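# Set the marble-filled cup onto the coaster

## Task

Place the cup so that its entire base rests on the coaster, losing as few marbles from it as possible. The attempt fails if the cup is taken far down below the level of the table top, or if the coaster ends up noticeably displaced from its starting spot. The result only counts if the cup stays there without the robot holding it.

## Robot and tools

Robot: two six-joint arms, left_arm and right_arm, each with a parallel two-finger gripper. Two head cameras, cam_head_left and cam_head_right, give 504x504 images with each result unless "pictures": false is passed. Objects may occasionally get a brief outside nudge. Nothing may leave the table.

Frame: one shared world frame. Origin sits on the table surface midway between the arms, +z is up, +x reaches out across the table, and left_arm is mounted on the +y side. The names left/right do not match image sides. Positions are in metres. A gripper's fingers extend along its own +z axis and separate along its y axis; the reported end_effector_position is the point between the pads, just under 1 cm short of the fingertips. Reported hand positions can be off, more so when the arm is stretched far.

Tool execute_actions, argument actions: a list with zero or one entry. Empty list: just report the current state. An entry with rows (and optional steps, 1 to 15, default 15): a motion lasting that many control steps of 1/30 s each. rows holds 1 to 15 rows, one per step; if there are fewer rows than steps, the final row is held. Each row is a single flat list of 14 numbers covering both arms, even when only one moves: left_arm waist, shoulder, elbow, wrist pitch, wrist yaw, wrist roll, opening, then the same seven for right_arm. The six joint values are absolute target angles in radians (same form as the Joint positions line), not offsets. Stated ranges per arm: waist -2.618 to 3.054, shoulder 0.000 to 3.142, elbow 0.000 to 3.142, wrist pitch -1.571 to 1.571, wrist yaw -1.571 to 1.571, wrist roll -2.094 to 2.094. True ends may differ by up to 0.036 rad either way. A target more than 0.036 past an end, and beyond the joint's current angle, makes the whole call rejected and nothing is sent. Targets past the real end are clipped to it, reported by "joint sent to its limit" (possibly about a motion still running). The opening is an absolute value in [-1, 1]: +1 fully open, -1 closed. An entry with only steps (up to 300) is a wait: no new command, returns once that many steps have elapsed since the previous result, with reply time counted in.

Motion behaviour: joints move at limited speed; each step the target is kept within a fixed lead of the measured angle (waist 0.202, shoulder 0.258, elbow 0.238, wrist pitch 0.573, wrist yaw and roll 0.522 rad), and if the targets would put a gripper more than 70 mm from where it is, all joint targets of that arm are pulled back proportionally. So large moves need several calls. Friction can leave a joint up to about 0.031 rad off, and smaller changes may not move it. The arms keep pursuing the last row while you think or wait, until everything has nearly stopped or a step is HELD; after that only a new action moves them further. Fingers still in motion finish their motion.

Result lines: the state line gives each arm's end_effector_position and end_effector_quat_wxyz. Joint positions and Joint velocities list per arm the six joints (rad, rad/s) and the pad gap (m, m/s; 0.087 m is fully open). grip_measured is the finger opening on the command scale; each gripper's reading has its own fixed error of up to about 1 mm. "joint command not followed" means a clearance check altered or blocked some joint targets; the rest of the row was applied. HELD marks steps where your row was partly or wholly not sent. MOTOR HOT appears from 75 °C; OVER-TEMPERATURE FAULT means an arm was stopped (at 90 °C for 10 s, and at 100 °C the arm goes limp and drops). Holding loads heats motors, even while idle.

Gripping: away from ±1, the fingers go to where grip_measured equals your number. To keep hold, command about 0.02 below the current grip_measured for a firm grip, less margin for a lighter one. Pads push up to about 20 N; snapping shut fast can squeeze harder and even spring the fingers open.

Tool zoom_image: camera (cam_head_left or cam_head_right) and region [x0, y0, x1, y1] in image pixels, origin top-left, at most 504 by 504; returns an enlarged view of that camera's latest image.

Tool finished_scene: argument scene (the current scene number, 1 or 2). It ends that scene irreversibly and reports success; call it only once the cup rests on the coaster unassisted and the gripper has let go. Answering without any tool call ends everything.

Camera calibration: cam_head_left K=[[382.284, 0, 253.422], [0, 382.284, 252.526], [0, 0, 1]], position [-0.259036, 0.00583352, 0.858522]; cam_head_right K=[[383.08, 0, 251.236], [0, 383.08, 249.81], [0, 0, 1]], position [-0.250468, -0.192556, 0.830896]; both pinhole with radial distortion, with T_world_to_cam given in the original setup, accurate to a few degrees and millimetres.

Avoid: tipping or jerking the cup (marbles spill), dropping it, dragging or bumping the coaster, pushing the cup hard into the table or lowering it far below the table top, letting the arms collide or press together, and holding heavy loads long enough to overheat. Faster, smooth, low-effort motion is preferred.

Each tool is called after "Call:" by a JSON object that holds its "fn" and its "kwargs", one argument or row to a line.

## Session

Call:
{"fn": "execute_actions", "kwargs": {
  "actions": []
}}

Scene clock: 0.00 s of 3960.00 s.
left_arm: end_effector_position=(+0.3580, +0.3773, +0.3606) grip_measured=+1.000 end_effector_quat_wxyz=(+0.702, -0.064, +0.706, +0.072) | right_arm: end_effector_position=(+0.0996, -0.0090, +0.1428) grip_measured=+1.000 end_effector_quat_wxyz=(-0.044, +0.132, +0.931, +0.339)
Joint positions: left_arm=[-0.002  1.052  1.054 -0.006 -0.017  0.012  0.087] | right_arm=[ 0.606  1.073  0.8   -0.862 -0.563  0.988  0.087]
Joint velocities: left_arm=[-0.007  0.017  0.002  0.022  0.051  0.037  0.   ] | right_arm=[-0.017  0.007  0.002  0.022 -0.022 -0.066  0.   ]

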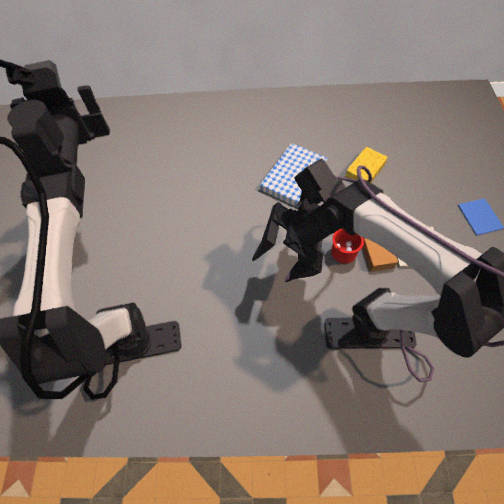

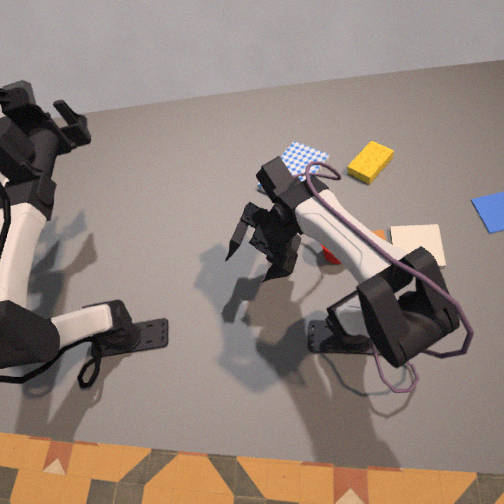

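Call:
{"fn": "zoom_image", "kwargs": {
  "camera": "cam_head_left",
  "region": [300, 190, 450, 300]
}}

Call:
{"fn": "zoom_image", "kwargs": {
  "camera": "cam_head_right",
  "region": [310, 190, 460, 300]
}}

Region (300, 190, 450, 300) of cam_head_left's 504x504 image, scaled by 3.360, with more detail than that image has; it fills the top 370 rows of this view, and the rest is white.

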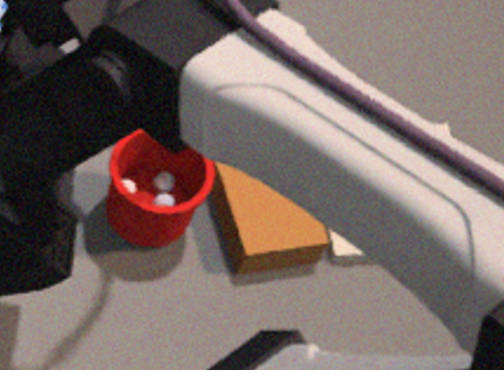

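Region (310, 190, 460, 300) of cam_head_right's 504x504 image, scaled by 3.360, with more detail than that image has; it fills the top 370 rows of this view, and the rest is white.

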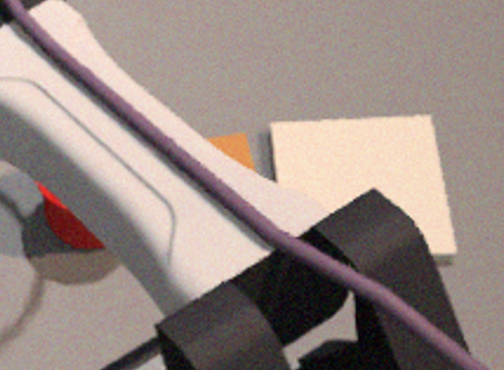

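Call:
{"fn": "execute_actions", "kwargs": {
  "actions": [
    {"rows":[[0,1.052,1.054,0,-0.017,0.012,1,0.232,1.552,1.38,-1.367,0,0,1]]}
  ],
  "pictures": false
}}

Call:
{"fn": "execute_actions", "kwargs": {
  "actions": [
    {"steps":25}
  ],
  "pictures": false
}}

Call:
{"fn": "execute_actions", "kwargs": {
  "actions": [
    {"rows":[[0,1.052,1.054,0,-0.017,0.012,1,0.232,1.555,1.33,-1.3,0,0,1],[0,1.052,1.054,0,-0.017,0.012,1,0.232,1.555,1.3,-1.27,0,0,1],[0,1.052,1.054,0,-0.017,0.012,1,0.232,1.555,1.27,-1.24,0,0,1],[0,1.052,1.054,0,-0.017,0.012,1,0.232,1.555,1.24,-1.22,0,0,1],[0,1.052,1.054,0,-0.017,0.012,1,0.232,1.555,1.22,-1.2,0,0,1],[0,1.052,1.054,0,-0.017,0.012,1,0.232,1.557,1.195,-1.2,0,0,1]]}
  ],
  "pictures": false
}}

Call:
{"fn": "execute_actions", "kwargs": {
  "actions": [
    {"steps":10}
  ]
}}

Call:
{"fn": "zoom_image", "kwargs": {
  "camera": "cam_head_left",
  "region": [290, 180, 410, 290]
}}

Call:
{"fn": "zoom_image", "kwargs": {
  "camera": "cam_head_right",
  "region": [280, 180, 400, 290]
}}

Scene clock: 6.17 s of 3960.00 s.
left_arm: end_effector_position=(+0.3581, +0.3773, +0.3614) grip_measured=+1.000 end_effector_quat_wxyz=(+0.703, -0.064, +0.704, +0.072) | right_arm: end_effector_position=(+0.2247, -0.1687, +0.1397) grip_measured=+1.000 end_effector_quat_wxyz=(+0.032, -0.061, +0.997, +0.022)
Joint positions: left_arm=[-0.002  1.052  1.054 -0.002 -0.017  0.012  0.087] | right_arm=[ 0.234  1.548  1.363 -1.316 -0.034  0.085  0.087]
Joint velocities: left_arm=[-0.017 -0.007  0.012  0.022  0.007 -0.066  0.   ] | right_arm=[ 0.012 -0.007  0.002 -0.271  0.242 -0.564  0.   ]
Steps of this call (steps 1 to 90: nothing new was sent; then 2.67 s passed at rest; steps 91 to 105: all 15 steps of this action). Readings (joint positions):
91: left_arm=[-0.002 1.052 1.054 -0.005 -0.017 0.012] | right_arm=[0.587 1.096 0.831 -0.924 -0.518 0.930]
92: left_arm=[-0.002 1.052 1.054 -0.005 -0.017 0.012] | right_arm=[0.542 1.145 0.884 -0.997 -0.452 0.861]
94: left_arm=[-0.002 1.052 1.054 -0.004 -0.017 0.012] | right_arm=[0.441 1.265 1.001 -1.095 -0.334 0.717]
98: left_arm=[-0.002 1.052 1.054 -0.003 -0.017 0.012] | right_arm=[0.268 1.505 1.264 -1.230 -0.155 0.381]
105: the state above

Scene clock: 7.00 s of 3960.00 s.
left_arm: end_effector_position=(+0.3582, +0.3773, +0.3615) grip_measured=+1.000 end_effector_quat_wxyz=(+0.703, -0.064, +0.704, +0.072) | right_arm: end_effector_position=(+0.2164, -0.1786, +0.1406) grip_measured=+1.000 end_effector_quat_wxyz=(+0.014, -0.099, +0.995, +0.005)
Joint positions: left_arm=[-0.002  1.052  1.054 -0.002 -0.017  0.012  0.087] | right_arm=[ 0.234  1.548  1.363 -1.355 -0.007  0.008  0.087]
Joint velocities: left_arm=[ 0.012  0.007 -0.007 -0.022 -0.007 -0.066  0.   ] | right_arm=[-0.012  0.012  0.017  0.007 -0.051  0.007  0.   ]
Steps of this call (steps 1 to 25: the robot went on to your last target). Readings (joint positions):
1: left_arm=[-0.002 1.052 1.054 -0.002 -0.017 0.012] | right_arm=[0.234 1.548 1.363 -1.325 -0.029 0.069]
2: left_arm=[-0.002 1.052 1.054 -0.002 -0.017 0.012] | right_arm=[0.234 1.548 1.363 -1.331 -0.024 0.057]
4: left_arm=[-0.002 1.052 1.054 -0.002 -0.017 0.012] | right_arm=[0.234 1.548 1.363 -1.341 -0.018 0.039]
8: left_arm=[-0.002 1.052 1.054 -0.002 -0.017 0.012] | right_arm=[0.234 1.548 1.363 -1.350 -0.011 0.020]
25: the state above

Scene clock: 7.50 s of 3960.00 s.
left_arm: end_effector_position=(+0.3582, +0.3773, +0.3615) grip_measured=+1.000 end_effector_quat_wxyz=(+0.703, -0.064, +0.704, +0.072) | right_arm: end_effector_position=(+0.2128, -0.1794, +0.1032) grip_measured=+1.000 end_effector_quat_wxyz=(+0.009, -0.099, +0.995, +0.004)
Joint positions: left_arm=[-0.002  1.052  1.054 -0.002 -0.017  0.012  0.087] | right_arm=[ 0.234  1.548  1.213 -1.217 -0.007  0.007  0.087]
Joint velocities: left_arm=[-0.002  0.007  0.002  0.007  0.022  0.007  0.   ] | right_arm=[-0.007 -0.007  0.002  0.125 -0.022 -0.051  0.   ]
Steps of this call (steps 1 to 15: all 15 steps of this action). Readings (joint positions):
1: left_arm=[-0.002 1.052 1.054 -0.002 -0.017 0.012] | right_arm=[0.234 1.548 1.361 -1.351 -0.007 0.008]
2: left_arm=[-0.002 1.052 1.054 -0.002 -0.017 0.012] | right_arm=[0.234 1.548 1.355 -1.336 -0.007 0.008]
4: left_arm=[-0.002 1.052 1.054 -0.002 -0.017 0.012] | right_arm=[0.234 1.548 1.319 -1.295 -0.007 0.007]
8: left_arm=[-0.002 1.052 1.054 -0.002 -0.017 0.012] | right_arm=[0.234 1.548 1.225 -1.245 -0.007 0.007]
15: the state above

Scene clock: 7.83 s of 3960.00 s.
left_arm: end_effector_position=(+0.3582, +0.3773, +0.3615) grip_measured=+1.000 end_effector_quat_wxyz=(+0.703, -0.064, +0.704, +0.072) | right_arm: end_effector_position=(+0.2148, -0.1789, +0.1029) grip_measured=+1.000 end_effector_quat_wxyz=(+0.013, -0.099, +0.995, +0.005)
Joint positions: left_arm=[-0.002  1.052  1.054 -0.002 -0.017  0.012  0.087] | right_arm=[ 0.234  1.548  1.213 -1.209 -0.007  0.007  0.087]
Joint velocities: left_arm=[-0.007  0.012  0.007  0.007 -0.066  0.007  0.   ] | right_arm=[-0.022 -0.002 -0.002  0.095  0.007 -0.037  0.   ]
Steps of this call (steps 1 to 10: the robot went on to your last target). Readings (joint positions):
1: left_arm=[-0.002 1.052 1.054 -0.002 -0.017 0.012] | right_arm=[0.234 1.548 1.213 -1.215 -0.007 0.007]
2: left_arm=[-0.002 1.052 1.054 -0.002 -0.017 0.012] | right_arm=[0.234 1.548 1.213 -1.214 -0.007 0.007]
4: left_arm=[-0.002 1.052 1.054 -0.002 -0.017 0.012] | right_arm=[0.234 1.548 1.213 -1.212 -0.007 0.007]
8: left_arm=[-0.002 1.052 1.054 -0.002 -0.017 0.012] | right_arm=[0.234 1.548 1.213 -1.209 -0.007 0.007]
10: the state above

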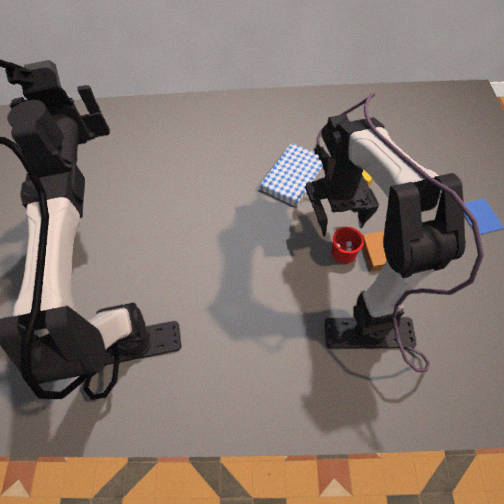

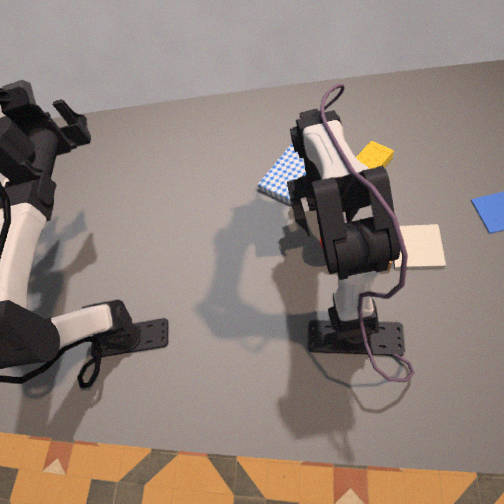

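Region (290, 180, 410, 290) of cam_head_left's 504x504 image, scaled by 4.200, with more detail than that image has; it fills the top 462 rows of this view, and the rest is white.

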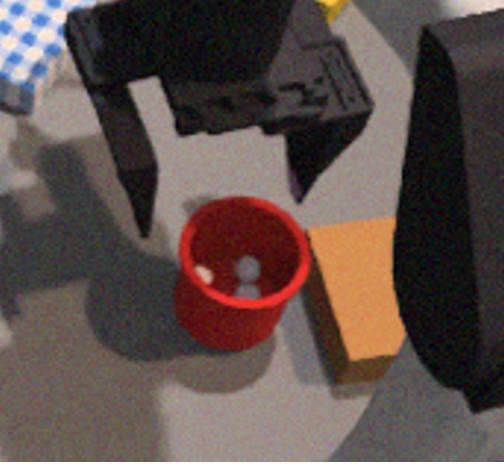

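Region (280, 180, 400, 290) of cam_head_right's 504x504 image, scaled by 4.200, with more detail than that image has; it fills the top 462 rows of this view, and the rest is white.

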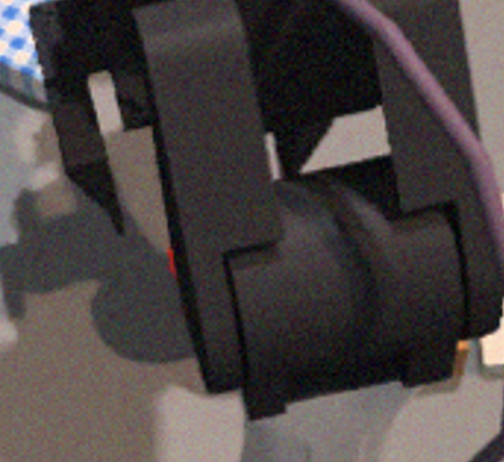

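Call:
{"fn": "execute_actions", "kwargs": {
  "actions": [
    {"rows":[[0,1.052,1.054,0,-0.017,0.012,1,0.21,1.55,1.18,-1.18,0,0,1],[0,1.052,1.054,0,-0.017,0.012,1,0.19,1.55,1.16,-1.16,0,0,1],[0,1.052,1.054,0,-0.017,0.012,1,0.17,1.55,1.14,-1.14,0,0,1],[0,1.052,1.054,0,-0.017,0.012,1,0.157,1.55,1.12,-1.12,0,0,1],[0,1.052,1.054,0,-0.017,0.012,1,0.157,1.55,1.105,-1.105,0,0,1],[0,1.052,1.054,0,-0.017,0.012,1,0.157,1.55,1.09,-1.105,0,0,1]]}
  ],
  "pictures": false
}}

Call:
{"fn": "execute_actions", "kwargs": {
  "actions": [
    {"steps":10}
  ]
}}

Call:
{"fn": "zoom_image", "kwargs": {
  "camera": "cam_head_left",
  "region": [290, 180, 410, 290]
}}

Scene clock: 12.30 s of 3960.00 s.
left_arm: end_effector_position=(+0.3582, +0.3773, +0.3615) grip_measured=+1.000 end_effector_quat_wxyz=(+0.703, -0.064, +0.704, +0.072) | right_arm: end_effector_position=(+0.2107, -0.1965, +0.0778) grip_measured=+1.000 end_effector_quat_wxyz=(+0.006, -0.065, +0.998, +0.002)
Joint positions: left_arm=[-0.002  1.052  1.054 -0.002 -0.017  0.012  0.087] | right_arm=[ 0.164  1.548  1.11  -1.12  -0.003  0.007  0.087]
Joint velocities: left_arm=[-0.012 -0.022  0.007  0.066  0.007  0.022  0.   ] | right_arm=[-0.007 -0.002  0.012  0.066 -0.095  0.007  0.   ]
Steps of this call (steps 1 to 15: the robot went on to your last target; steps 16 to 90: nothing new was sent; then 0.97 s passed at rest; steps 91 to 105: all 15 steps of this action). Readings (joint positions):
91: left_arm=[-0.002 1.052 1.054 -0.002 -0.017 0.012] | right_arm=[0.232 1.548 1.213 -1.206 -0.007 0.007]
92: left_arm=[-0.002 1.052 1.054 -0.002 -0.017 0.012] | right_arm=[0.227 1.548 1.209 -1.198 -0.007 0.007]
94: left_arm=[-0.002 1.052 1.054 -0.002 -0.017 0.012] | right_arm=[0.200 1.548 1.183 -1.171 -0.007 0.007]
98: left_arm=[-0.002 1.052 1.054 -0.002 -0.017 0.012] | right_arm=[0.164 1.548 1.118 -1.139 -0.003 0.007]
105: the state above

Scene clock: 12.63 s of 3960.00 s.
left_arm: end_effector_position=(+0.3582, +0.3773, +0.3615) grip_measured=+1.000 end_effector_quat_wxyz=(+0.703, -0.064, +0.704, +0.072) | right_arm: end_effector_position=(+0.2123, -0.1963, +0.0776) grip_measured=+1.000 end_effector_quat_wxyz=(+0.009, -0.065, +0.998, +0.002)
Joint positions: left_arm=[-0.002  1.052  1.054 -0.002 -0.017  0.012  0.087] | right_arm=[ 0.164  1.548  1.11  -1.114 -0.003  0.007  0.087]
Joint velocities: left_arm=[ 0.012  0.022  0.002  0.051 -0.007 -0.022  0.   ] | right_arm=[ 0.002 -0.012 -0.012  0.007 -0.037 -0.007  0.   ]
Steps of this call (steps 1 to 10: the robot went on to your last target). Readings (joint positions):
1: left_arm=[-0.002 1.052 1.054 -0.002 -0.017 0.012] | right_arm=[0.164 1.548 1.110 -1.118 -0.003 0.007]
2: left_arm=[-0.002 1.052 1.054 -0.002 -0.017 0.012] | right_arm=[0.164 1.548 1.110 -1.117 -0.003 0.007]
4: left_arm=[-0.002 1.052 1.054 -0.002 -0.017 0.012] | right_arm=[0.164 1.548 1.110 -1.116 -0.003 0.007]
8: left_arm=[-0.002 1.052 1.054 -0.002 -0.017 0.012] | right_arm=[0.164 1.548 1.110 -1.114 -0.003 0.007]
10: the state above

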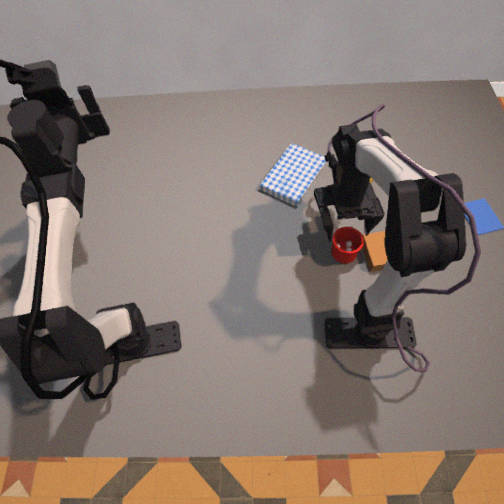

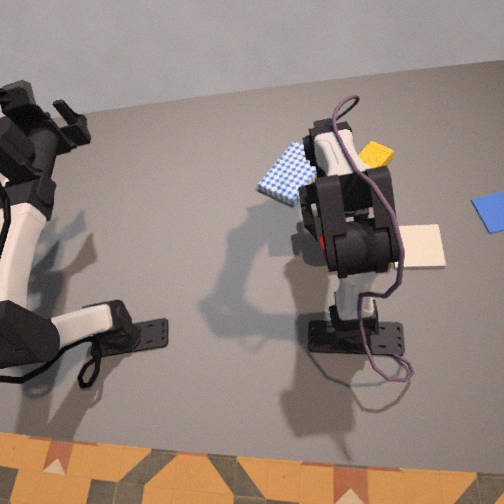

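Region (290, 180, 410, 290) of cam_head_left's 504x504 image, scaled by 4.200, with more detail than that image has; it fills the top 462 rows of this view, and the rest is white.

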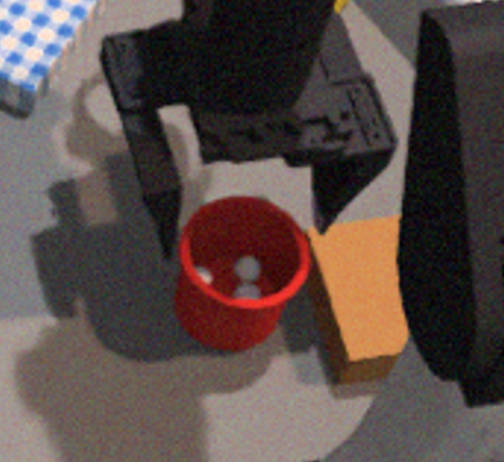

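Call:
{"fn": "execute_actions", "kwargs": {
  "actions": [
    {"rows":[[0,1.052,1.054,0,-0.017,0.012,1,0.16,1.565,1.08,-1.08,0,0,1],[0,1.052,1.054,0,-0.017,0.012,1,0.16,1.57,1.07,-1.065,0,0,1],[0,1.052,1.054,0,-0.017,0.012,1,0.16,1.573,1.06,-1.05,0,0,1],[0,1.052,1.054,0,-0.017,0.012,1,0.16,1.576,1.05,-1.035,0,0,1],[0,1.052,1.054,0,-0.017,0.012,1,0.16,1.579,1.04,-1.02,0,0,1],[0,1.052,1.054,0,-0.017,0.012,1,0.16,1.582,1.03,-1.005,0,0,1],[0,1.052,1.054,0,-0.017,0.012,1,0.16,1.585,1.02,-0.995,0,0,1],[0,1.052,1.054,0,-0.017,0.012,1,0.16,1.588,1.01,-0.985,0,0,1],[0,1.052,1.054,0,-0.017,0.012,1,0.16,1.59,1.0,-0.985,0,0,1],[0,1.052,1.054,0,-0.017,0.012,1,0.16,1.59,0.99,-0.985,0,0,1]]}
  ],
  "pictures": false
}}

Call:
{"fn": "execute_actions", "kwargs": {
  "actions": [
    {"steps":8}
  ]
}}

Call:
{"fn": "zoom_image", "kwargs": {
  "camera": "cam_head_left",
  "region": [290, 180, 410, 290]
}}

Scene clock: 16.67 s of 3960.00 s.
left_arm: end_effector_position=(+0.3582, +0.3773, +0.3615) grip_measured=+1.000 end_effector_quat_wxyz=(+0.703, -0.064, +0.704, +0.072) | right_arm: end_effector_position=(+0.2069, -0.1970, +0.0486) grip_measured=+1.000 end_effector_quat_wxyz=(+0.002, -0.065, +0.998, +0.002)
Joint positions: left_arm=[-0.002  1.052  1.054 -0.002 -0.017  0.012  0.087] | right_arm=[ 0.164  1.571  1.011 -1.006 -0.003  0.007  0.087]
Joint velocities: left_arm=[ 0.002 -0.012 -0.007  0.007 -0.066  0.007  0.   ] | right_arm=[-0.022  0.012  0.007  0.022  0.022 -0.037  0.   ]
Steps of this call (steps 1 to 15: the robot went on to your last target; steps 16 to 90: nothing new was sent; then 0.53 s passed at rest; steps 91 to 105: all 15 steps of this action). Readings (joint positions):
91: left_arm=[-0.002 1.052 1.054 -0.002 -0.017 0.012] | right_arm=[0.164 1.548 1.110 -1.111 -0.003 0.007]
92: left_arm=[-0.002 1.052 1.054 -0.002 -0.017 0.012] | right_arm=[0.164 1.548 1.108 -1.104 -0.003 0.007]
94: left_arm=[-0.002 1.052 1.054 -0.002 -0.017 0.012] | right_arm=[0.164 1.548 1.095 -1.082 -0.003 0.007]
98: left_arm=[-0.002 1.052 1.054 -0.002 -0.017 0.012] | right_arm=[0.164 1.553 1.054 -1.038 -0.003 0.007]
105: the state above

Scene clock: 16.93 s of 3960.00 s.
left_arm: end_effector_position=(+0.3582, +0.3773, +0.3615) grip_measured=+1.000 end_effector_quat_wxyz=(+0.703, -0.064, +0.704, +0.072) | right_arm: end_effector_position=(+0.2097, -0.1966, +0.0482) grip_measured=+1.000 end_effector_quat_wxyz=(+0.008, -0.065, +0.998, +0.002)
Joint positions: left_arm=[-0.002  1.052  1.054 -0.002 -0.017  0.012  0.087] | right_arm=[ 0.164  1.571  1.011 -0.995 -0.003  0.007  0.087]
Joint velocities: left_arm=[-0.017 -0.007 -0.002  0.037  0.022 -0.007  0.   ] | right_arm=[-0.017  0.012  0.002  0.007  0.022  0.037  0.   ]
Steps of this call (steps 1 to 8: the robot went on to your last target). Readings (joint positions):
1: left_arm=[-0.002 1.052 1.054 -0.002 -0.017 0.012] | right_arm=[0.164 1.571 1.011 -1.004 -0.003 0.007]
2: left_arm=[-0.002 1.052 1.054 -0.002 -0.017 0.012] | right_arm=[0.164 1.571 1.011 -1.001 -0.003 0.007]
4: left_arm=[-0.002 1.052 1.054 -0.002 -0.017 0.012] | right_arm=[0.164 1.571 1.011 -0.998 -0.003 0.007]
8: the state above

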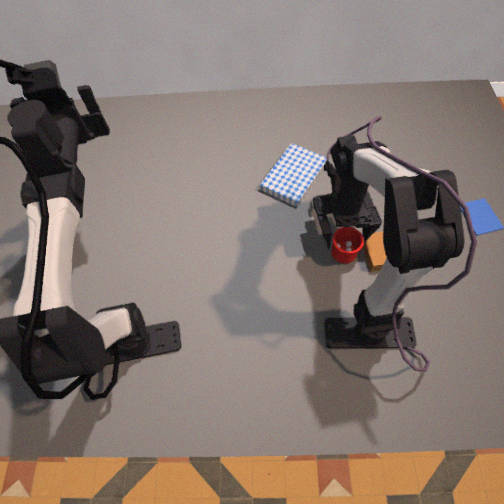

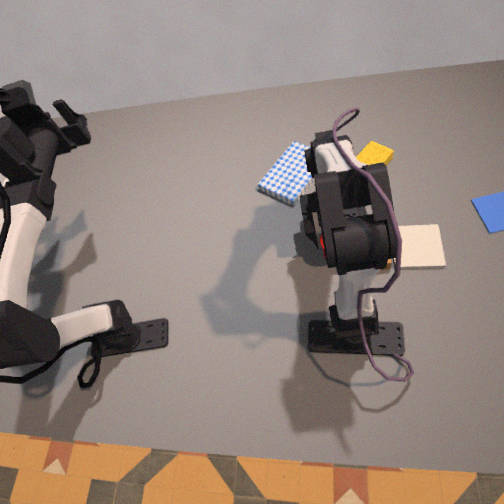

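Region (290, 180, 410, 290) of cam_head_left's 504x504 image, scaled by 4.200, with more detail than that image has; it fills the top 462 rows of this view, and the rest is white.

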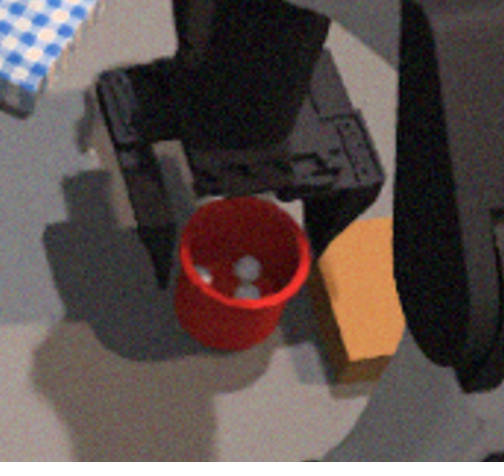

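Call:
{"fn": "execute_actions", "kwargs": {
  "actions": [
    {"rows":[[0,1.052,1.054,0,-0.017,0.012,1,0.16,1.59,0.99,-0.985,0,0,0.92],[0,1.052,1.054,0,-0.017,0.012,1,0.16,1.59,0.99,-0.985,0,0,0.86],[0,1.052,1.054,0,-0.017,0.012,1,0.16,1.59,0.99,-0.985,0,0,0.82],[0,1.052,1.054,0,-0.017,0.012,1,0.16,1.59,0.99,-0.985,0,0,0.79],[0,1.052,1.054,0,-0.017,0.012,1,0.16,1.59,0.99,-0.985,0,0,0.76],[0,1.052,1.054,0,-0.017,0.012,1,0.16,1.59,0.99,-0.985,0,0,0.74],[0,1.052,1.054,0,-0.017,0.012,1,0.16,1.59,0.99,-0.985,0,0,0.72],[0,1.052,1.054,0,-0.017,0.012,1,0.16,1.59,0.99,-0.985,0,0,0.7],[0,1.052,1.054,0,-0.017,0.012,1,0.16,1.59,0.99,-0.985,0,0,0.68],[0,1.052,1.054,0,-0.017,0.012,1,0.16,1.59,0.99,-0.985,0,0,0.66],[0,1.052,1.054,0,-0.017,0.012,1,0.16,1.59,0.99,-0.985,0,0,0.64],[0,1.052,1.054,0,-0.017,0.012,1,0.16,1.59,0.99,-0.985,0,0,0.62]]}
  ],
  "pictures": false
}}

Call:
{"fn": "execute_actions", "kwargs": {
  "actions": [
    {"steps":6}
  ],
  "pictures": false
}}

Scene clock: 21.30 s of 3960.00 s.
left_arm: end_effector_position=(+0.3582, +0.3773, +0.3615) grip_measured=+1.000 end_effector_quat_wxyz=(+0.703, -0.064, +0.704, +0.072) | right_arm: end_effector_position=(+0.2102, -0.1966, +0.0481) grip_measured=+0.622 end_effector_quat_wxyz=(+0.009, -0.065, +0.998, +0.002)
Joint positions: left_arm=[-0.002  1.052  1.054 -0.002 -0.017  0.012  0.087] | right_arm=[ 0.164  1.571  1.011 -0.993 -0.003  0.007  0.071]
Joint velocities: left_arm=[-0.012 -0.002 -0.002  0.007 -0.007  0.022  0.   ] | right_arm=[ 0.002 -0.012  0.002  0.022  0.007 -0.007 -0.001]
Steps of this call (steps 1 to 30: the robot went on to your last target; steps 31 to 90: nothing new was sent; then 0.87 s passed at rest; steps 91 to 105: all 15 steps of this action). Readings (joint positions):
91: left_arm=[-0.002 1.052 1.054 -0.002 -0.017 0.012] | right_arm=[0.164 1.571 1.011 -0.993 -0.003 0.007]
92: left_arm=[-0.002 1.052 1.054 -0.002 -0.017 0.012] | right_arm=[0.164 1.571 1.011 -0.993 -0.003 0.007]
94: left_arm=[-0.002 1.052 1.054 -0.002 -0.017 0.012] | right_arm=[0.164 1.571 1.011 -0.993 -0.003 0.007]
98: left_arm=[-0.002 1.052 1.054 -0.002 -0.017 0.012] | right_arm=[0.164 1.571 1.011 -0.993 -0.003 0.007]
105: the state above

Scene clock: 21.50 s of 3960.00 s.
left_arm: end_effector_position=(+0.3582, +0.3773, +0.3615) grip_measured=+1.000 end_effector_quat_wxyz=(+0.703, -0.064, +0.704, +0.072) | right_arm: end_effector_position=(+0.2102, -0.1966, +0.0481) grip_measured=+0.622 end_effector_quat_wxyz=(+0.009, -0.065, +0.998, +0.002)
Joint positions: left_arm=[-0.002  1.052  1.054 -0.002 -0.017  0.012  0.087] | right_arm=[ 0.164  1.571  1.011 -0.993 -0.003  0.007  0.071]
Joint velocities: left_arm=[-0.007  0.012 -0.007 -0.022 -0.037  0.051  0.   ] | right_arm=[-0.002  0.007 -0.012 -0.051 -0.051 -0.007 -0.001]
Steps of this call (steps 1 to 6: the robot went on to your last target). Readings (joint positions):
1: left_arm=[-0.002 1.052 1.054 -0.002 -0.017 0.012] | right_arm=[0.164 1.571 1.011 -0.993 -0.003 0.007]
2: left_arm=[-0.002 1.052 1.054 -0.002 -0.017 0.012] | right_arm=[0.164 1.571 1.011 -0.993 -0.003 0.007]
4: left_arm=[-0.002 1.052 1.054 -0.002 -0.017 0.012] | right_arm=[0.164 1.571 1.011 -0.993 -0.003 0.007]
6: the state above

Call:
{"fn": "execute_actions", "kwargs": {
  "actions": [
    {"rows":[[0,1.052,1.054,0,-0.017,0.012,1,0.16,1.59,0.99,-0.985,0,0,0.605],[0,1.052,1.054,0,-0.017,0.012,1,0.16,1.59,0.99,-0.985,0,0,0.59],[0,1.052,1.054,0,-0.017,0.012,1,0.16,1.59,0.99,-0.985,0,0,0.575],[0,1.052,1.054,0,-0.017,0.012,1,0.16,1.59,0.99,-0.985,0,0,0.56]],"steps":10}
  ],
  "pictures": false
}}

Scene clock: 23.20 s of 3960.00 s.
left_arm: end_effector_position=(+0.3582, +0.3773, +0.3615) grip_measured=+1.000 end_effector_quat_wxyz=(+0.703, -0.064, +0.704, +0.072) | right_arm: end_effector_position=(+0.2102, -0.1966, +0.0481) grip_measured=+0.600 end_effector_quat_wxyz=(+0.009, -0.065, +0.998, +0.002)
Joint positions: left_arm=[-0.002  1.052  1.054 -0.002 -0.017  0.012  0.087] | right_arm=[ 0.164  1.571  1.011 -0.993 -0.003  0.007  0.07 ]
Joint velocities: left_arm=[-0.007  0.002 -0.017 -0.051  0.051  0.037  0.   ] | right_arm=[-0.007 -0.002 -0.012  0.051 -0.081 -0.022  0.   ]
Steps of this call (steps 1 to 15: the robot went on to your last target; steps 16 to 41: nothing new was sent; steps 42 to 51: all 10 steps of this action). Readings (joint positions):
42: left_arm=[-0.002 1.052 1.054 -0.002 -0.017 0.012] | right_arm=[0.164 1.571 1.011 -0.993 -0.003 0.007]
43: left_arm=[-0.002 1.052 1.054 -0.002 -0.017 0.012] | right_arm=[0.164 1.571 1.011 -0.993 -0.003 0.007]
45: left_arm=[-0.002 1.052 1.054 -0.002 -0.017 0.012] | right_arm=[0.164 1.571 1.011 -0.993 -0.003 0.007]
49: left_arm=[-0.002 1.052 1.054 -0.002 -0.017 0.012] | right_arm=[0.164 1.571 1.011 -0.993 -0.003 0.007]
51: the state above

Call:
{"fn": "execute_actions", "kwargs": {
  "actions": [
    {"rows":[[0,1.052,1.054,0,-0.017,0.012,1,0.16,1.57,1.03,-1.03,0,0,0.575],[0,1.052,1.054,0,-0.017,0.012,1,0.16,1.57,1.045,-1.06,0,0,0.575],[0,1.052,1.054,0,-0.017,0.012,1,0.16,1.57,1.065,-1.085,0,0,0.575],[0,1.052,1.054,0,-0.017,0.012,1,0.16,1.57,1.085,-1.11,0,0,0.575],[0,1.052,1.054,0,-0.017,0.012,1,0.16,1.57,1.105,-1.135,0,0,0.575],[0,1.052,1.054,0,-0.017,0.012,1,0.16,1.57,1.125,-1.16,0,0,0.575],[0,1.052,1.054,0,-0.017,0.012,1,0.16,1.57,1.145,-1.18,0,0,0.575],[0,1.052,1.054,0,-0.017,0.012,1,0.16,1.57,1.165,-1.2,0,0,0.575],[0,1.052,1.054,0,-0.017,0.012,1,0.16,1.57,1.185,-1.22,0,0,0.575],[0,1.052,1.054,0,-0.017,0.012,1,0.16,1.57,1.205,-1.24,0,0,0.575],[0,1.052,1.054,0,-0.017,0.012,1,0.16,1.57,1.225,-1.26,0,0,0.575],[0,1.052,1.054,0,-0.017,0.012,1,0.16,1.57,1.245,-1.28,0,0,0.575],[0,1.052,1.054,0,-0.017,0.012,1,0.16,1.57,1.265,-1.29,0,0,0.575],[0,1.052,1.054,0,-0.017,0.012,1,0.16,1.57,1.285,-1.29,0,0,0.575],[0,1.052,1.054,0,-0.017,0.012,1,0.16,1.57,1.3,-1.29,0,0,0.575]]}
  ]
}}

Call:
{"fn": "execute_actions", "kwargs": {
  "actions": [
    {"rows":[[0,1.052,1.054,0,-0.017,0.012,1,0.15,1.58,1.305,-1.29,0,0,0.575],[0,1.052,1.054,0,-0.017,0.012,1,0.135,1.585,1.31,-1.29,0,0,0.575],[0,1.052,1.054,0,-0.017,0.012,1,0.115,1.59,1.315,-1.29,0,0,0.575],[0,1.052,1.054,0,-0.017,0.012,1,0.09,1.596,1.32,-1.29,0,0,0.575],[0,1.052,1.054,0,-0.017,0.012,1,0.062,1.602,1.326,-1.29,0,0,0.575],[0,1.052,1.054,0,-0.017,0.012,1,0.034,1.608,1.332,-1.29,0,0,0.575],[0,1.052,1.054,0,-0.017,0.012,1,0.006,1.614,1.338,-1.29,0,0,0.575],[0,1.052,1.054,0,-0.017,0.012,1,-0.022,1.62,1.344,-1.29,0,0,0.575],[0,1.052,1.054,0,-0.017,0.012,1,-0.05,1.626,1.35,-1.29,0,0,0.575],[0,1.052,1.054,0,-0.017,0.012,1,-0.078,1.632,1.356,-1.29,0,0,0.575],[0,1.052,1.054,0,-0.017,0.012,1,-0.106,1.638,1.362,-1.29,0,0,0.575],[0,1.052,1.054,0,-0.017,0.012,1,-0.134,1.644,1.368,-1.29,0,0,0.575],[0,1.052,1.054,0,-0.017,0.012,1,-0.162,1.65,1.374,-1.29,0,0,0.575],[0,1.052,1.054,0,-0.017,0.012,1,-0.19,1.656,1.38,-1.29,0,0,0.575],[0,1.052,1.054,0,-0.017,0.012,1,-0.218,1.662,1.386,-1.29,0,0,0.575]]}
  ],
  "pictures": false
}}

Call:
{"fn": "execute_actions", "kwargs": {
  "actions": [
    {"rows":[[0,1.052,1.054,0,-0.017,0.012,1,-0.246,1.668,1.392,-1.29,0,0,0.575],[0,1.052,1.054,0,-0.017,0.012,1,-0.274,1.674,1.398,-1.29,0,0,0.575],[0,1.052,1.054,0,-0.017,0.012,1,-0.302,1.68,1.404,-1.29,0,0,0.575],[0,1.052,1.054,0,-0.017,0.012,1,-0.33,1.686,1.41,-1.29,0,0,0.575],[0,1.052,1.054,0,-0.017,0.012,1,-0.358,1.692,1.416,-1.29,0,0,0.575],[0,1.052,1.054,0,-0.017,0.012,1,-0.386,1.698,1.422,-1.29,0,0,0.575],[0,1.052,1.054,0,-0.017,0.012,1,-0.414,1.704,1.428,-1.29,0,0,0.575],[0,1.052,1.054,0,-0.017,0.012,1,-0.442,1.71,1.434,-1.29,0,0,0.575],[0,1.052,1.054,0,-0.017,0.012,1,-0.47,1.716,1.44,-1.29,0,0,0.575],[0,1.052,1.054,0,-0.017,0.012,1,-0.498,1.722,1.446,-1.29,0,0,0.575],[0,1.052,1.054,0,-0.017,0.012,1,-0.525,1.728,1.452,-1.29,0,0,0.575],[0,1.052,1.054,0,-0.017,0.012,1,-0.55,1.734,1.458,-1.29,0,0,0.575],[0,1.052,1.054,0,-0.017,0.012,1,-0.57,1.74,1.462,-1.29,0,0,0.575],[0,1.052,1.054,0,-0.017,0.012,1,-0.585,1.745,1.465,-1.29,0,0,0.575],[0,1.052,1.054,0,-0.017,0.012,1,-0.596,1.745,1.465,-1.29,0,0,0.575]]}
  ],
  "pictures": false
}}

Call:
{"fn": "execute_actions", "kwargs": {
  "actions": [
    {"steps":8}
  ]
}}

Call:
{"fn": "zoom_image", "kwargs": {
  "camera": "cam_head_left",
  "region": [370, 170, 490, 290]
}}

Call:
{"fn": "zoom_image", "kwargs": {
  "camera": "cam_head_right",
  "region": [360, 170, 480, 290]
}}

Scene clock: 34.90 s of 3960.00 s.
left_arm: end_effector_position=(+0.3582, +0.3773, +0.3615) grip_measured=+1.000 end_effector_quat_wxyz=(+0.703, -0.064, +0.704, +0.072) | right_arm: end_effector_position=(+0.2218, -0.1950, +0.1063) grip_measured=+0.600 end_effector_quat_wxyz=(+0.009, -0.065, +0.998, +0.002)
Joint positions: left_arm=[-0.002  1.052  1.054 -0.002 -0.017  0.012  0.087] | right_arm=[ 0.164  1.571  1.247 -1.23  -0.003  0.007  0.07 ]
Joint velocities: left_arm=[ 0.002  0.012 -0.012 -0.066 -0.066  0.051  0.   ] | right_arm=[-0.007 -0.017  0.535 -0.3   -0.022  0.022 -0.   ]
Steps of this call (steps 1 to 15: the robot went on to your last target; steps 16 to 90: nothing new was sent; then 8.20 s passed at rest; steps 91 to 105: all 15 steps of this action). Readings (joint positions):
91: left_arm=[-0.002 1.052 1.054 -0.002 -0.017 0.012] | right_arm=[0.164 1.571 1.011 -0.995 -0.003 0.007]
92: left_arm=[-0.002 1.052 1.054 -0.002 -0.017 0.012] | right_arm=[0.164 1.571 1.011 -1.001 -0.003 0.007]
94: left_arm=[-0.002 1.052 1.054 -0.002 -0.017 0.012] | right_arm=[0.164 1.571 1.025 -1.035 -0.003 0.007]
98: left_arm=[-0.002 1.052 1.054 -0.002 -0.017 0.012] | right_arm=[0.164 1.571 1.105 -1.111 -0.003 0.007]
105: the state above

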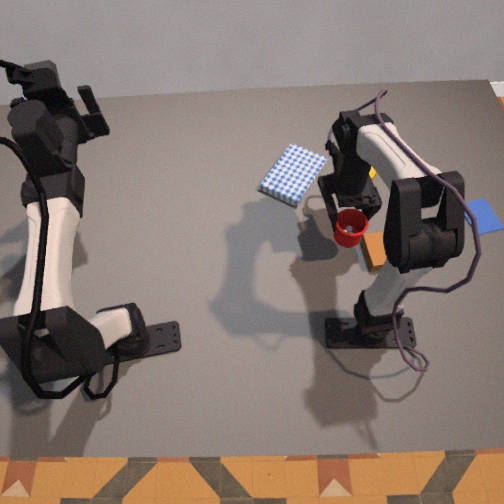

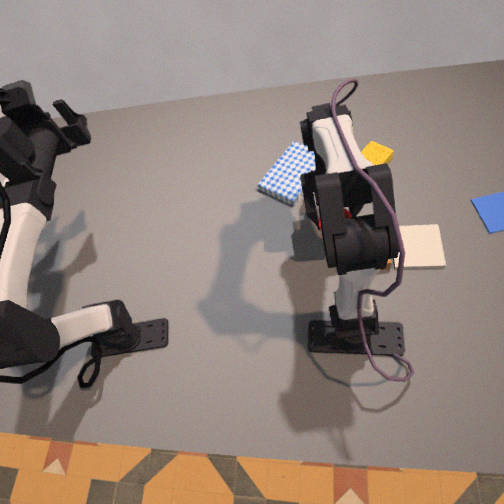

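Scene clock: 35.40 s of 3960.00 s.
left_arm: end_effector_position=(+0.3582, +0.3773, +0.3615) grip_measured=+1.000 end_effector_quat_wxyz=(+0.703, -0.064, +0.704, +0.072) | right_arm: end_effector_position=(+0.2367, -0.2740, +0.1165) grip_measured=+0.600 end_effector_quat_wxyz=(+0.009, +0.097, +0.995, +0.000)
Joint positions: left_arm=[-0.002  1.052  1.054 -0.002 -0.017  0.012  0.087] | right_arm=[-0.161  1.632  1.351 -1.272 -0.002  0.006  0.07 ]
Joint velocities: left_arm=[-0.002 -0.002  0.002  0.081 -0.007  0.022  0.   ] | right_arm=[-0.774  0.198  0.154 -0.037 -0.095  0.007 -0.   ]
Steps of this call (steps 1 to 15: all 15 steps of this action). Readings (joint positions):
1: left_arm=[-0.002 1.052 1.054 -0.002 -0.017 0.012] | right_arm=[0.164 1.571 1.263 -1.238 -0.003 0.007]
2: left_arm=[-0.002 1.052 1.054 -0.002 -0.017 0.012] | right_arm=[0.162 1.571 1.276 -1.244 -0.004 0.007]
4: left_arm=[-0.002 1.052 1.054 -0.002 -0.017 0.012] | right_arm=[0.142 1.571 1.291 -1.252 -0.004 0.006]
8: left_arm=[-0.002 1.052 1.054 -0.002 -0.017 0.012] | right_arm=[0.039 1.582 1.312 -1.267 -0.005 0.006]
15: the state above

Scene clock: 35.90 s of 3960.00 s.
left_arm: end_effector_position=(+0.3582, +0.3773, +0.3615) grip_measured=+1.000 end_effector_quat_wxyz=(+0.703, -0.064, +0.704, +0.072) | right_arm: end_effector_position=(+0.2164, -0.3801, +0.1140) grip_measured=+0.600 end_effector_quat_wxyz=(+0.007, +0.296, +0.955, -0.002)
Joint positions: left_arm=[-0.002  1.052  1.054 -0.002 -0.017  0.012  0.087] | right_arm=[-0.567  1.719  1.437 -1.274 -0.     0.006  0.07 ]
Joint velocities: left_arm=[ 0.012 -0.017  0.002 -0.037  0.037 -0.037  0.   ] | right_arm=[-0.525  0.12   0.09   0.037 -0.007  0.007  0.001]
Steps of this call (steps 1 to 15: all 15 steps of this action). Readings (joint positions):
1: left_arm=[-0.002 1.052 1.054 -0.002 -0.017 0.012] | right_arm=[-0.189 1.638 1.357 -1.272 -0.002 0.006]
2: left_arm=[-0.002 1.052 1.054 -0.002 -0.017 0.012] | right_arm=[-0.217 1.644 1.363 -1.272 -0.002 0.006]
4: left_arm=[-0.002 1.052 1.054 -0.002 -0.017 0.012] | right_arm=[-0.274 1.655 1.375 -1.273 -0.002 0.006]
8: left_arm=[-0.002 1.052 1.054 -0.002 -0.017 0.012] | right_arm=[-0.386 1.678 1.399 -1.273 -0.001 0.006]
15: the state above

Scene clock: 36.17 s of 3960.00 s.
left_arm: end_effector_position=(+0.3582, +0.3773, +0.3615) grip_measured=+1.000 end_effector_quat_wxyz=(+0.703, -0.064, +0.704, +0.072) | right_arm: end_effector_position=(+0.2120, -0.3867, +0.1130) grip_measured=+0.600 end_effector_quat_wxyz=(+0.004, +0.309, +0.951, -0.002)
Joint positions: left_arm=[-0.002  1.052  1.054 -0.002 -0.017  0.012  0.087] | right_arm=[-0.594  1.725  1.439 -1.276  0.001  0.006  0.07 ]
Joint velocities: left_arm=[-0.012  0.002 -0.002  0.022  0.081  0.051  0.   ] | right_arm=[ 0.007  0.012  0.012  0.007 -0.007 -0.037 -0.   ]
Steps of this call (steps 1 to 8: the robot went on to your last target). Readings (joint positions):
1: left_arm=[-0.002 1.052 1.054 -0.002 -0.017 0.012] | right_arm=[-0.581 1.722 1.439 -1.274 0.000 0.006]
2: left_arm=[-0.002 1.052 1.054 -0.002 -0.017 0.012] | right_arm=[-0.591 1.724 1.439 -1.274 0.001 0.006]
4: left_arm=[-0.002 1.052 1.054 -0.002 -0.017 0.012] | right_arm=[-0.594 1.725 1.439 -1.275 0.001 0.006]
8: the state above

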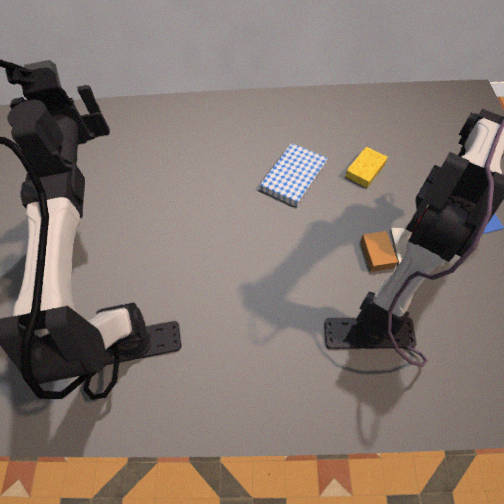

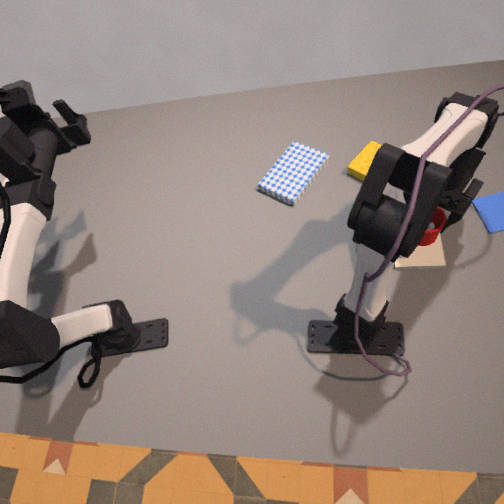

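Region (370, 170, 490, 290) of cam_head_left's 504x504 image, scaled by 4.200, with more detail than that image has.

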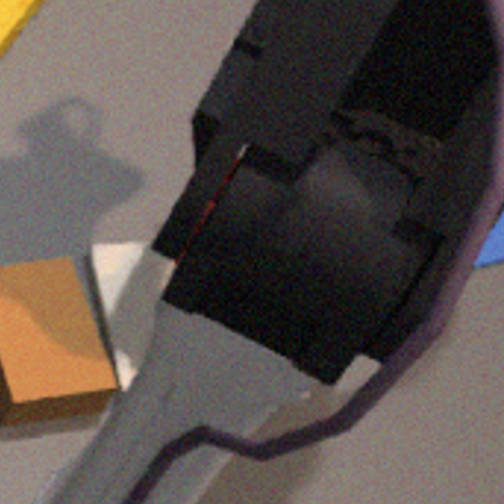

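Region (360, 170, 480, 290) of cam_head_right's 504x504 image, scaled by 4.200, with more detail than that image has.

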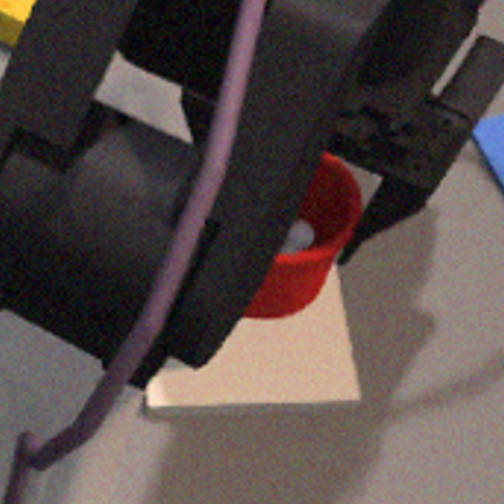

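Call:
{"fn": "execute_actions", "kwargs": {
  "actions": [
    {"rows":[[0,1.052,1.054,0,-0.017,0.012,1,-0.596,1.747,1.41,-1.24,0,0,0.575],[0,1.052,1.054,0,-0.017,0.012,1,-0.596,1.749,1.4,-1.215,0,0,0.575],[0,1.052,1.054,0,-0.017,0.012,1,-0.596,1.751,1.385,-1.195,0,0,0.575],[0,1.052,1.054,0,-0.017,0.012,1,-0.596,1.753,1.37,-1.175,0,0,0.575],[0,1.052,1.054,0,-0.017,0.012,1,-0.596,1.755,1.355,-1.155,0,0,0.575],[0,1.052,1.054,0,-0.017,0.012,1,-0.596,1.757,1.34,-1.14,0,0,0.575],[0,1.052,1.054,0,-0.017,0.012,1,-0.596,1.759,1.325,-1.125,0,0,0.575],[0,1.052,1.054,0,-0.017,0.012,1,-0.596,1.761,1.31,-1.11,0,0,0.575],[0,1.052,1.054,0,-0.017,0.012,1,-0.596,1.763,1.295,-1.095,0,0,0.575],[0,1.052,1.054,0,-0.017,0.012,1,-0.596,1.763,1.283,-1.08,0,0,0.575],[0,1.052,1.054,0,-0.017,0.012,1,-0.596,1.763,1.272,-1.07,0,0,0.575],[0,1.052,1.054,0,-0.017,0.012,1,-0.596,1.763,1.263,-1.065,0,0,0.575],[0,1.052,1.054,0,-0.017,0.012,1,-0.596,1.763,1.256,-1.06,0,0,0.575]]}
  ],
  "pictures": false
}}

Call:
{"fn": "execute_actions", "kwargs": {
  "actions": [
    {"rows":[[0,1.052,1.054,0,-0.017,0.012,1,-0.596,1.763,1.252,-1.055,0,0,0.575],[0,1.052,1.054,0,-0.017,0.012,1,-0.596,1.763,1.248,-1.055,0,0,0.575],[0,1.052,1.054,0,-0.017,0.012,1,-0.596,1.763,1.244,-1.05,0,0,0.575],[0,1.052,1.054,0,-0.017,0.012,1,-0.596,1.763,1.24,-1.05,0,0,0.575],[0,1.052,1.054,0,-0.017,0.012,1,-0.596,1.763,1.236,-1.045,0,0,0.575],[0,1.052,1.054,0,-0.017,0.012,1,-0.596,1.763,1.232,-1.045,0,0,0.575],[0,1.052,1.054,0,-0.017,0.012,1,-0.596,1.763,1.228,-1.045,0,0,0.575],[0,1.052,1.054,0,-0.017,0.012,1,-0.596,1.763,1.224,-1.045,0,0,0.575],[0,1.052,1.054,0,-0.017,0.012,1,-0.596,1.763,1.22,-1.045,0,0,0.575],[0,1.052,1.054,0,-0.017,0.012,1,-0.596,1.763,1.216,-1.045,0,0,0.575]]}
  ]
}}

Call:
{"fn": "zoom_image", "kwargs": {
  "camera": "cam_head_right",
  "region": [360, 170, 480, 290]
}}

Scene clock: 41.57 s of 3960.00 s.
left_arm: end_effector_position=(+0.3582, +0.3773, +0.3615) grip_measured=+1.000 end_effector_quat_wxyz=(+0.703, -0.064, +0.704, +0.072) | right_arm: end_effector_position=(+0.2108, -0.3858, +0.0665) grip_measured=+0.600 end_effector_quat_wxyz=(+0.002, +0.309, +0.951, -0.001)
Joint positions: left_arm=[-0.002  1.052  1.054 -0.002 -0.017  0.012  0.087] | right_arm=[-0.594  1.747  1.278 -1.097  0.001  0.006  0.07 ]
Joint velocities: left_arm=[ 0.007 -0.007 -0.007  0.037 -0.081 -0.022  0.   ] | right_arm=[ 0.012  0.017 -0.12   0.095  0.022 -0.022 -0.   ]
Steps of this call (steps 1 to 30: the robot went on to your last target; steps 31 to 90: nothing new was sent; then 1.90 s passed at rest; steps 91 to 105: all 15 steps of this action). Readings (joint positions):
91: left_arm=[-0.002 1.052 1.054 -0.002 -0.017 0.012] | right_arm=[-0.594 1.725 1.439 -1.273 0.001 0.006]
92: left_arm=[-0.002 1.052 1.054 -0.002 -0.017 0.012] | right_arm=[-0.594 1.725 1.437 -1.265 0.001 0.006]
94: left_arm=[-0.002 1.052 1.054 -0.002 -0.017 0.012] | right_arm=[-0.594 1.725 1.421 -1.236 0.001 0.006]
98: left_arm=[-0.002 1.052 1.054 -0.002 -0.017 0.012] | right_arm=[-0.594 1.728 1.361 -1.175 0.001 0.006]
105: the state above

Scene clock: 42.07 s of 3960.00 s.
left_arm: end_effector_position=(+0.3582, +0.3773, +0.3615) grip_measured=+1.000 end_effector_quat_wxyz=(+0.703, -0.064, +0.704, +0.072) | right_arm: end_effector_position=(+0.2137, -0.3878, +0.0617) grip_measured=+0.600 end_effector_quat_wxyz=(+0.011, +0.309, +0.951, -0.004)
Joint positions: left_arm=[-0.002  1.052  1.054 -0.002 -0.017  0.012  0.087] | right_arm=[-0.594  1.747  1.262 -1.062  0.001  0.006  0.07 ]
Joint velocities: left_arm=[-0.007  0.017  0.007  0.037 -0.007 -0.037  0.   ] | right_arm=[-0.002  0.007 -0.002  0.037  0.007  0.007 -0.   ]
Steps of this call (steps 1 to 15: all 15 steps of this action). Readings (joint positions):
1: left_arm=[-0.002 1.052 1.054 -0.002 -0.017 0.012] | right_arm=[-0.594 1.747 1.276 -1.091 0.001 0.006]
2: left_arm=[-0.002 1.052 1.054 -0.002 -0.017 0.012] | right_arm=[-0.594 1.747 1.274 -1.085 0.001 0.006]
4: left_arm=[-0.002 1.052 1.054 -0.002 -0.017 0.012] | right_arm=[-0.594 1.747 1.271 -1.074 0.001 0.006]
8: left_arm=[-0.002 1.052 1.054 -0.002 -0.017 0.012] | right_arm=[-0.594 1.747 1.262 -1.062 0.001 0.006]
15: the state above

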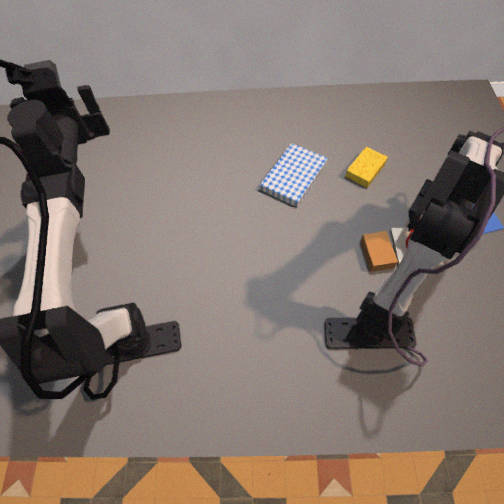

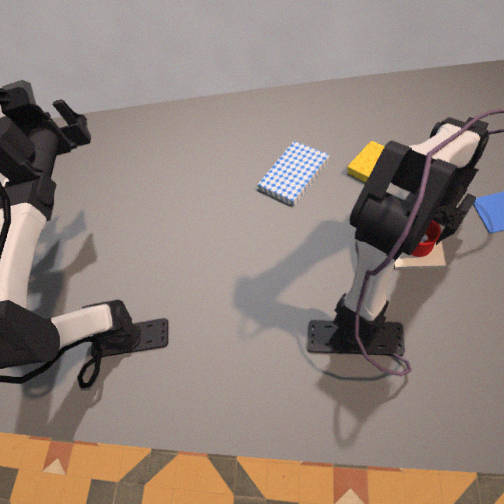

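Region (360, 170, 480, 290) of cam_head_right's 504x504 image, scaled by 4.200, with more detail than that image has.

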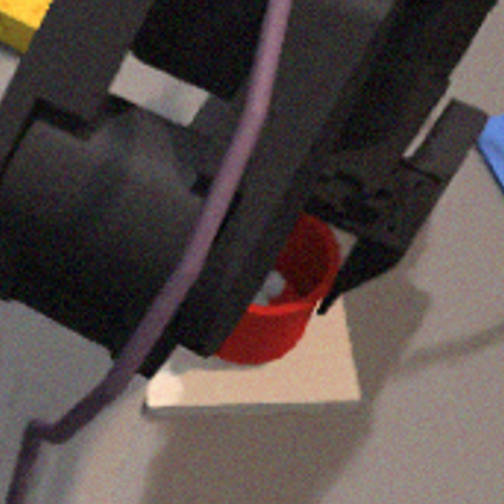

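Call:
{"fn": "execute_actions", "kwargs": {
  "actions": [
    {"rows":[[0,1.052,1.054,0,-0.017,0.012,1,-0.596,1.747,1.262,-1.062,0,0,0.68],[0,1.052,1.054,0,-0.017,0.012,1,-0.596,1.747,1.262,-1.062,0,0,0.82],[0,1.052,1.054,0,-0.017,0.012,1,-0.596,1.747,1.262,-1.062,0,0,1]],"steps":10}
  ],
  "pictures": false
}}

Call:
{"fn": "execute_actions", "kwargs": {
  "actions": [
    {"rows":[[0,1.052,1.054,0,-0.017,0.012,1,-0.596,1.745,1.285,-1.1,0,0,1],[0,1.052,1.054,0,-0.017,0.012,1,-0.596,1.745,1.305,-1.13,0,0,1],[0,1.052,1.054,0,-0.017,0.012,1,-0.596,1.745,1.325,-1.16,0,0,1],[0,1.052,1.054,0,-0.017,0.012,1,-0.596,1.745,1.345,-1.19,0,0,1],[0,1.052,1.054,0,-0.017,0.012,1,-0.596,1.745,1.365,-1.22,0,0,1],[0,1.052,1.054,0,-0.017,0.012,1,-0.596,1.745,1.385,-1.24,0,0,1],[0,1.052,1.054,0,-0.017,0.012,1,-0.596,1.745,1.405,-1.26,0,0,1],[0,1.052,1.054,0,-0.017,0.012,1,-0.596,1.745,1.425,-1.27,0,0,1],[0,1.052,1.054,0,-0.017,0.012,1,-0.596,1.745,1.445,-1.28,0,0,1],[0,1.052,1.054,0,-0.017,0.012,1,-0.596,1.745,1.465,-1.28,0,0,1]]}
  ]
}}

Call:
{"fn": "zoom_image", "kwargs": {
  "camera": "cam_head_right",
  "region": [360, 170, 480, 290]
}}

Scene clock: 45.93 s of 3960.00 s.
left_arm: end_effector_position=(+0.3582, +0.3773, +0.3615) grip_measured=+1.000 end_effector_quat_wxyz=(+0.703, -0.064, +0.704, +0.072) | right_arm: end_effector_position=(+0.2137, -0.3878, +0.0617) grip_measured=+1.000 end_effector_quat_wxyz=(+0.011, +0.309, +0.951, -0.004)
Joint positions: left_arm=[-0.002  1.052  1.054 -0.002 -0.017  0.012  0.087] | right_arm=[-0.594  1.747  1.262 -1.062  0.001  0.006  0.087]
Joint velocities: left_arm=[ 0.002 -0.002 -0.012  0.007 -0.037  0.037  0.   ] | right_arm=[-0.012 -0.007 -0.007  0.051  0.037  0.007  0.   ]
Steps of this call (steps 1 to 15: the robot went on to your last target; steps 16 to 90: nothing new was sent; then 0.53 s passed at rest; steps 91 to 100: all 10 steps of this action). Readings (joint positions):
91: left_arm=[-0.002 1.052 1.054 -0.002 -0.017 0.012] | right_arm=[-0.594 1.747 1.262 -1.062 0.001 0.006]
92: left_arm=[-0.002 1.052 1.054 -0.002 -0.017 0.012] | right_arm=[-0.594 1.747 1.262 -1.062 0.001 0.006]
94: left_arm=[-0.002 1.052 1.054 -0.002 -0.017 0.012] | right_arm=[-0.594 1.747 1.262 -1.062 0.001 0.006]
98: left_arm=[-0.002 1.052 1.054 -0.002 -0.017 0.012] | right_arm=[-0.594 1.747 1.262 -1.062 0.001 0.006]
100: the state above

Scene clock: 46.43 s of 3960.00 s.
left_arm: end_effector_position=(+0.3582, +0.3773, +0.3615) grip_measured=+1.000 end_effector_quat_wxyz=(+0.703, -0.064, +0.704, +0.072) | right_arm: end_effector_position=(+0.2198, -0.3922, +0.1077) grip_measured=+1.000 end_effector_quat_wxyz=(+0.012, +0.309, +0.951, -0.004)
Joint positions: left_arm=[-0.002  1.052  1.054 -0.002 -0.017  0.012  0.087] | right_arm=[-0.594  1.747  1.447 -1.245  0.001  0.006  0.087]
Joint velocities: left_arm=[ 0.002  0.002 -0.007  0.022 -0.095 -0.022  0.   ] | right_arm=[-0.002  0.007  0.007 -0.183 -0.007  0.007  0.   ]
Steps of this call (steps 1 to 15: all 15 steps of this action). Readings (joint positions):
1: left_arm=[-0.002 1.052 1.054 -0.002 -0.017 0.012] | right_arm=[-0.594 1.747 1.262 -1.064 0.001 0.006]
2: left_arm=[-0.002 1.052 1.054 -0.002 -0.017 0.012] | right_arm=[-0.594 1.747 1.265 -1.074 0.001 0.006]
4: left_arm=[-0.002 1.052 1.054 -0.002 -0.017 0.012] | right_arm=[-0.594 1.747 1.286 -1.109 0.001 0.006]
8: left_arm=[-0.002 1.052 1.054 -0.002 -0.017 0.012] | right_arm=[-0.594 1.747 1.367 -1.188 0.001 0.006]
15: the state above

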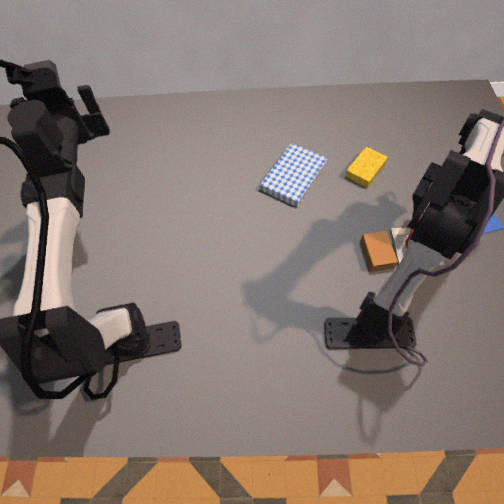

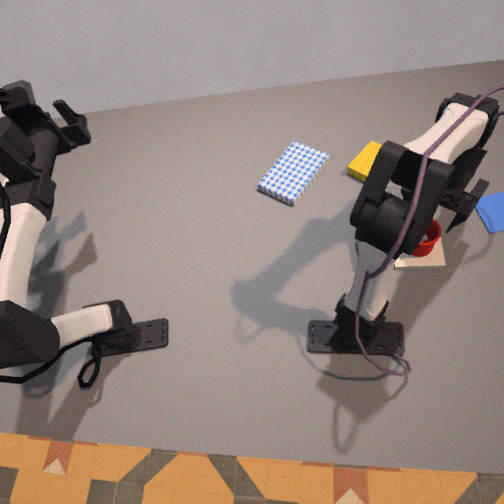

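Region (360, 170, 480, 290) of cam_head_right's 504x504 image, scaled by 4.200, with more detail than that image has.

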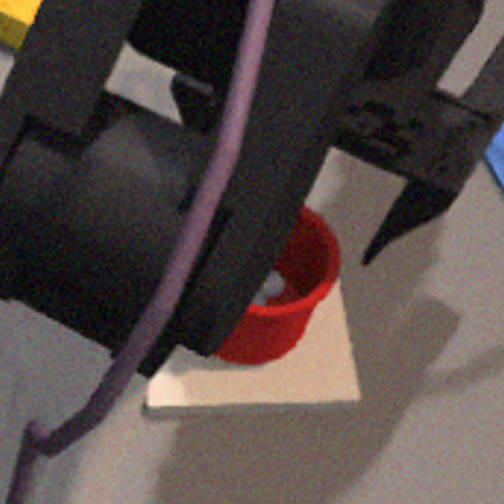

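Call:
{"fn": "finished_scene", "kwargs": {
  "scene": 2
}}

The scene is finished: the task was done.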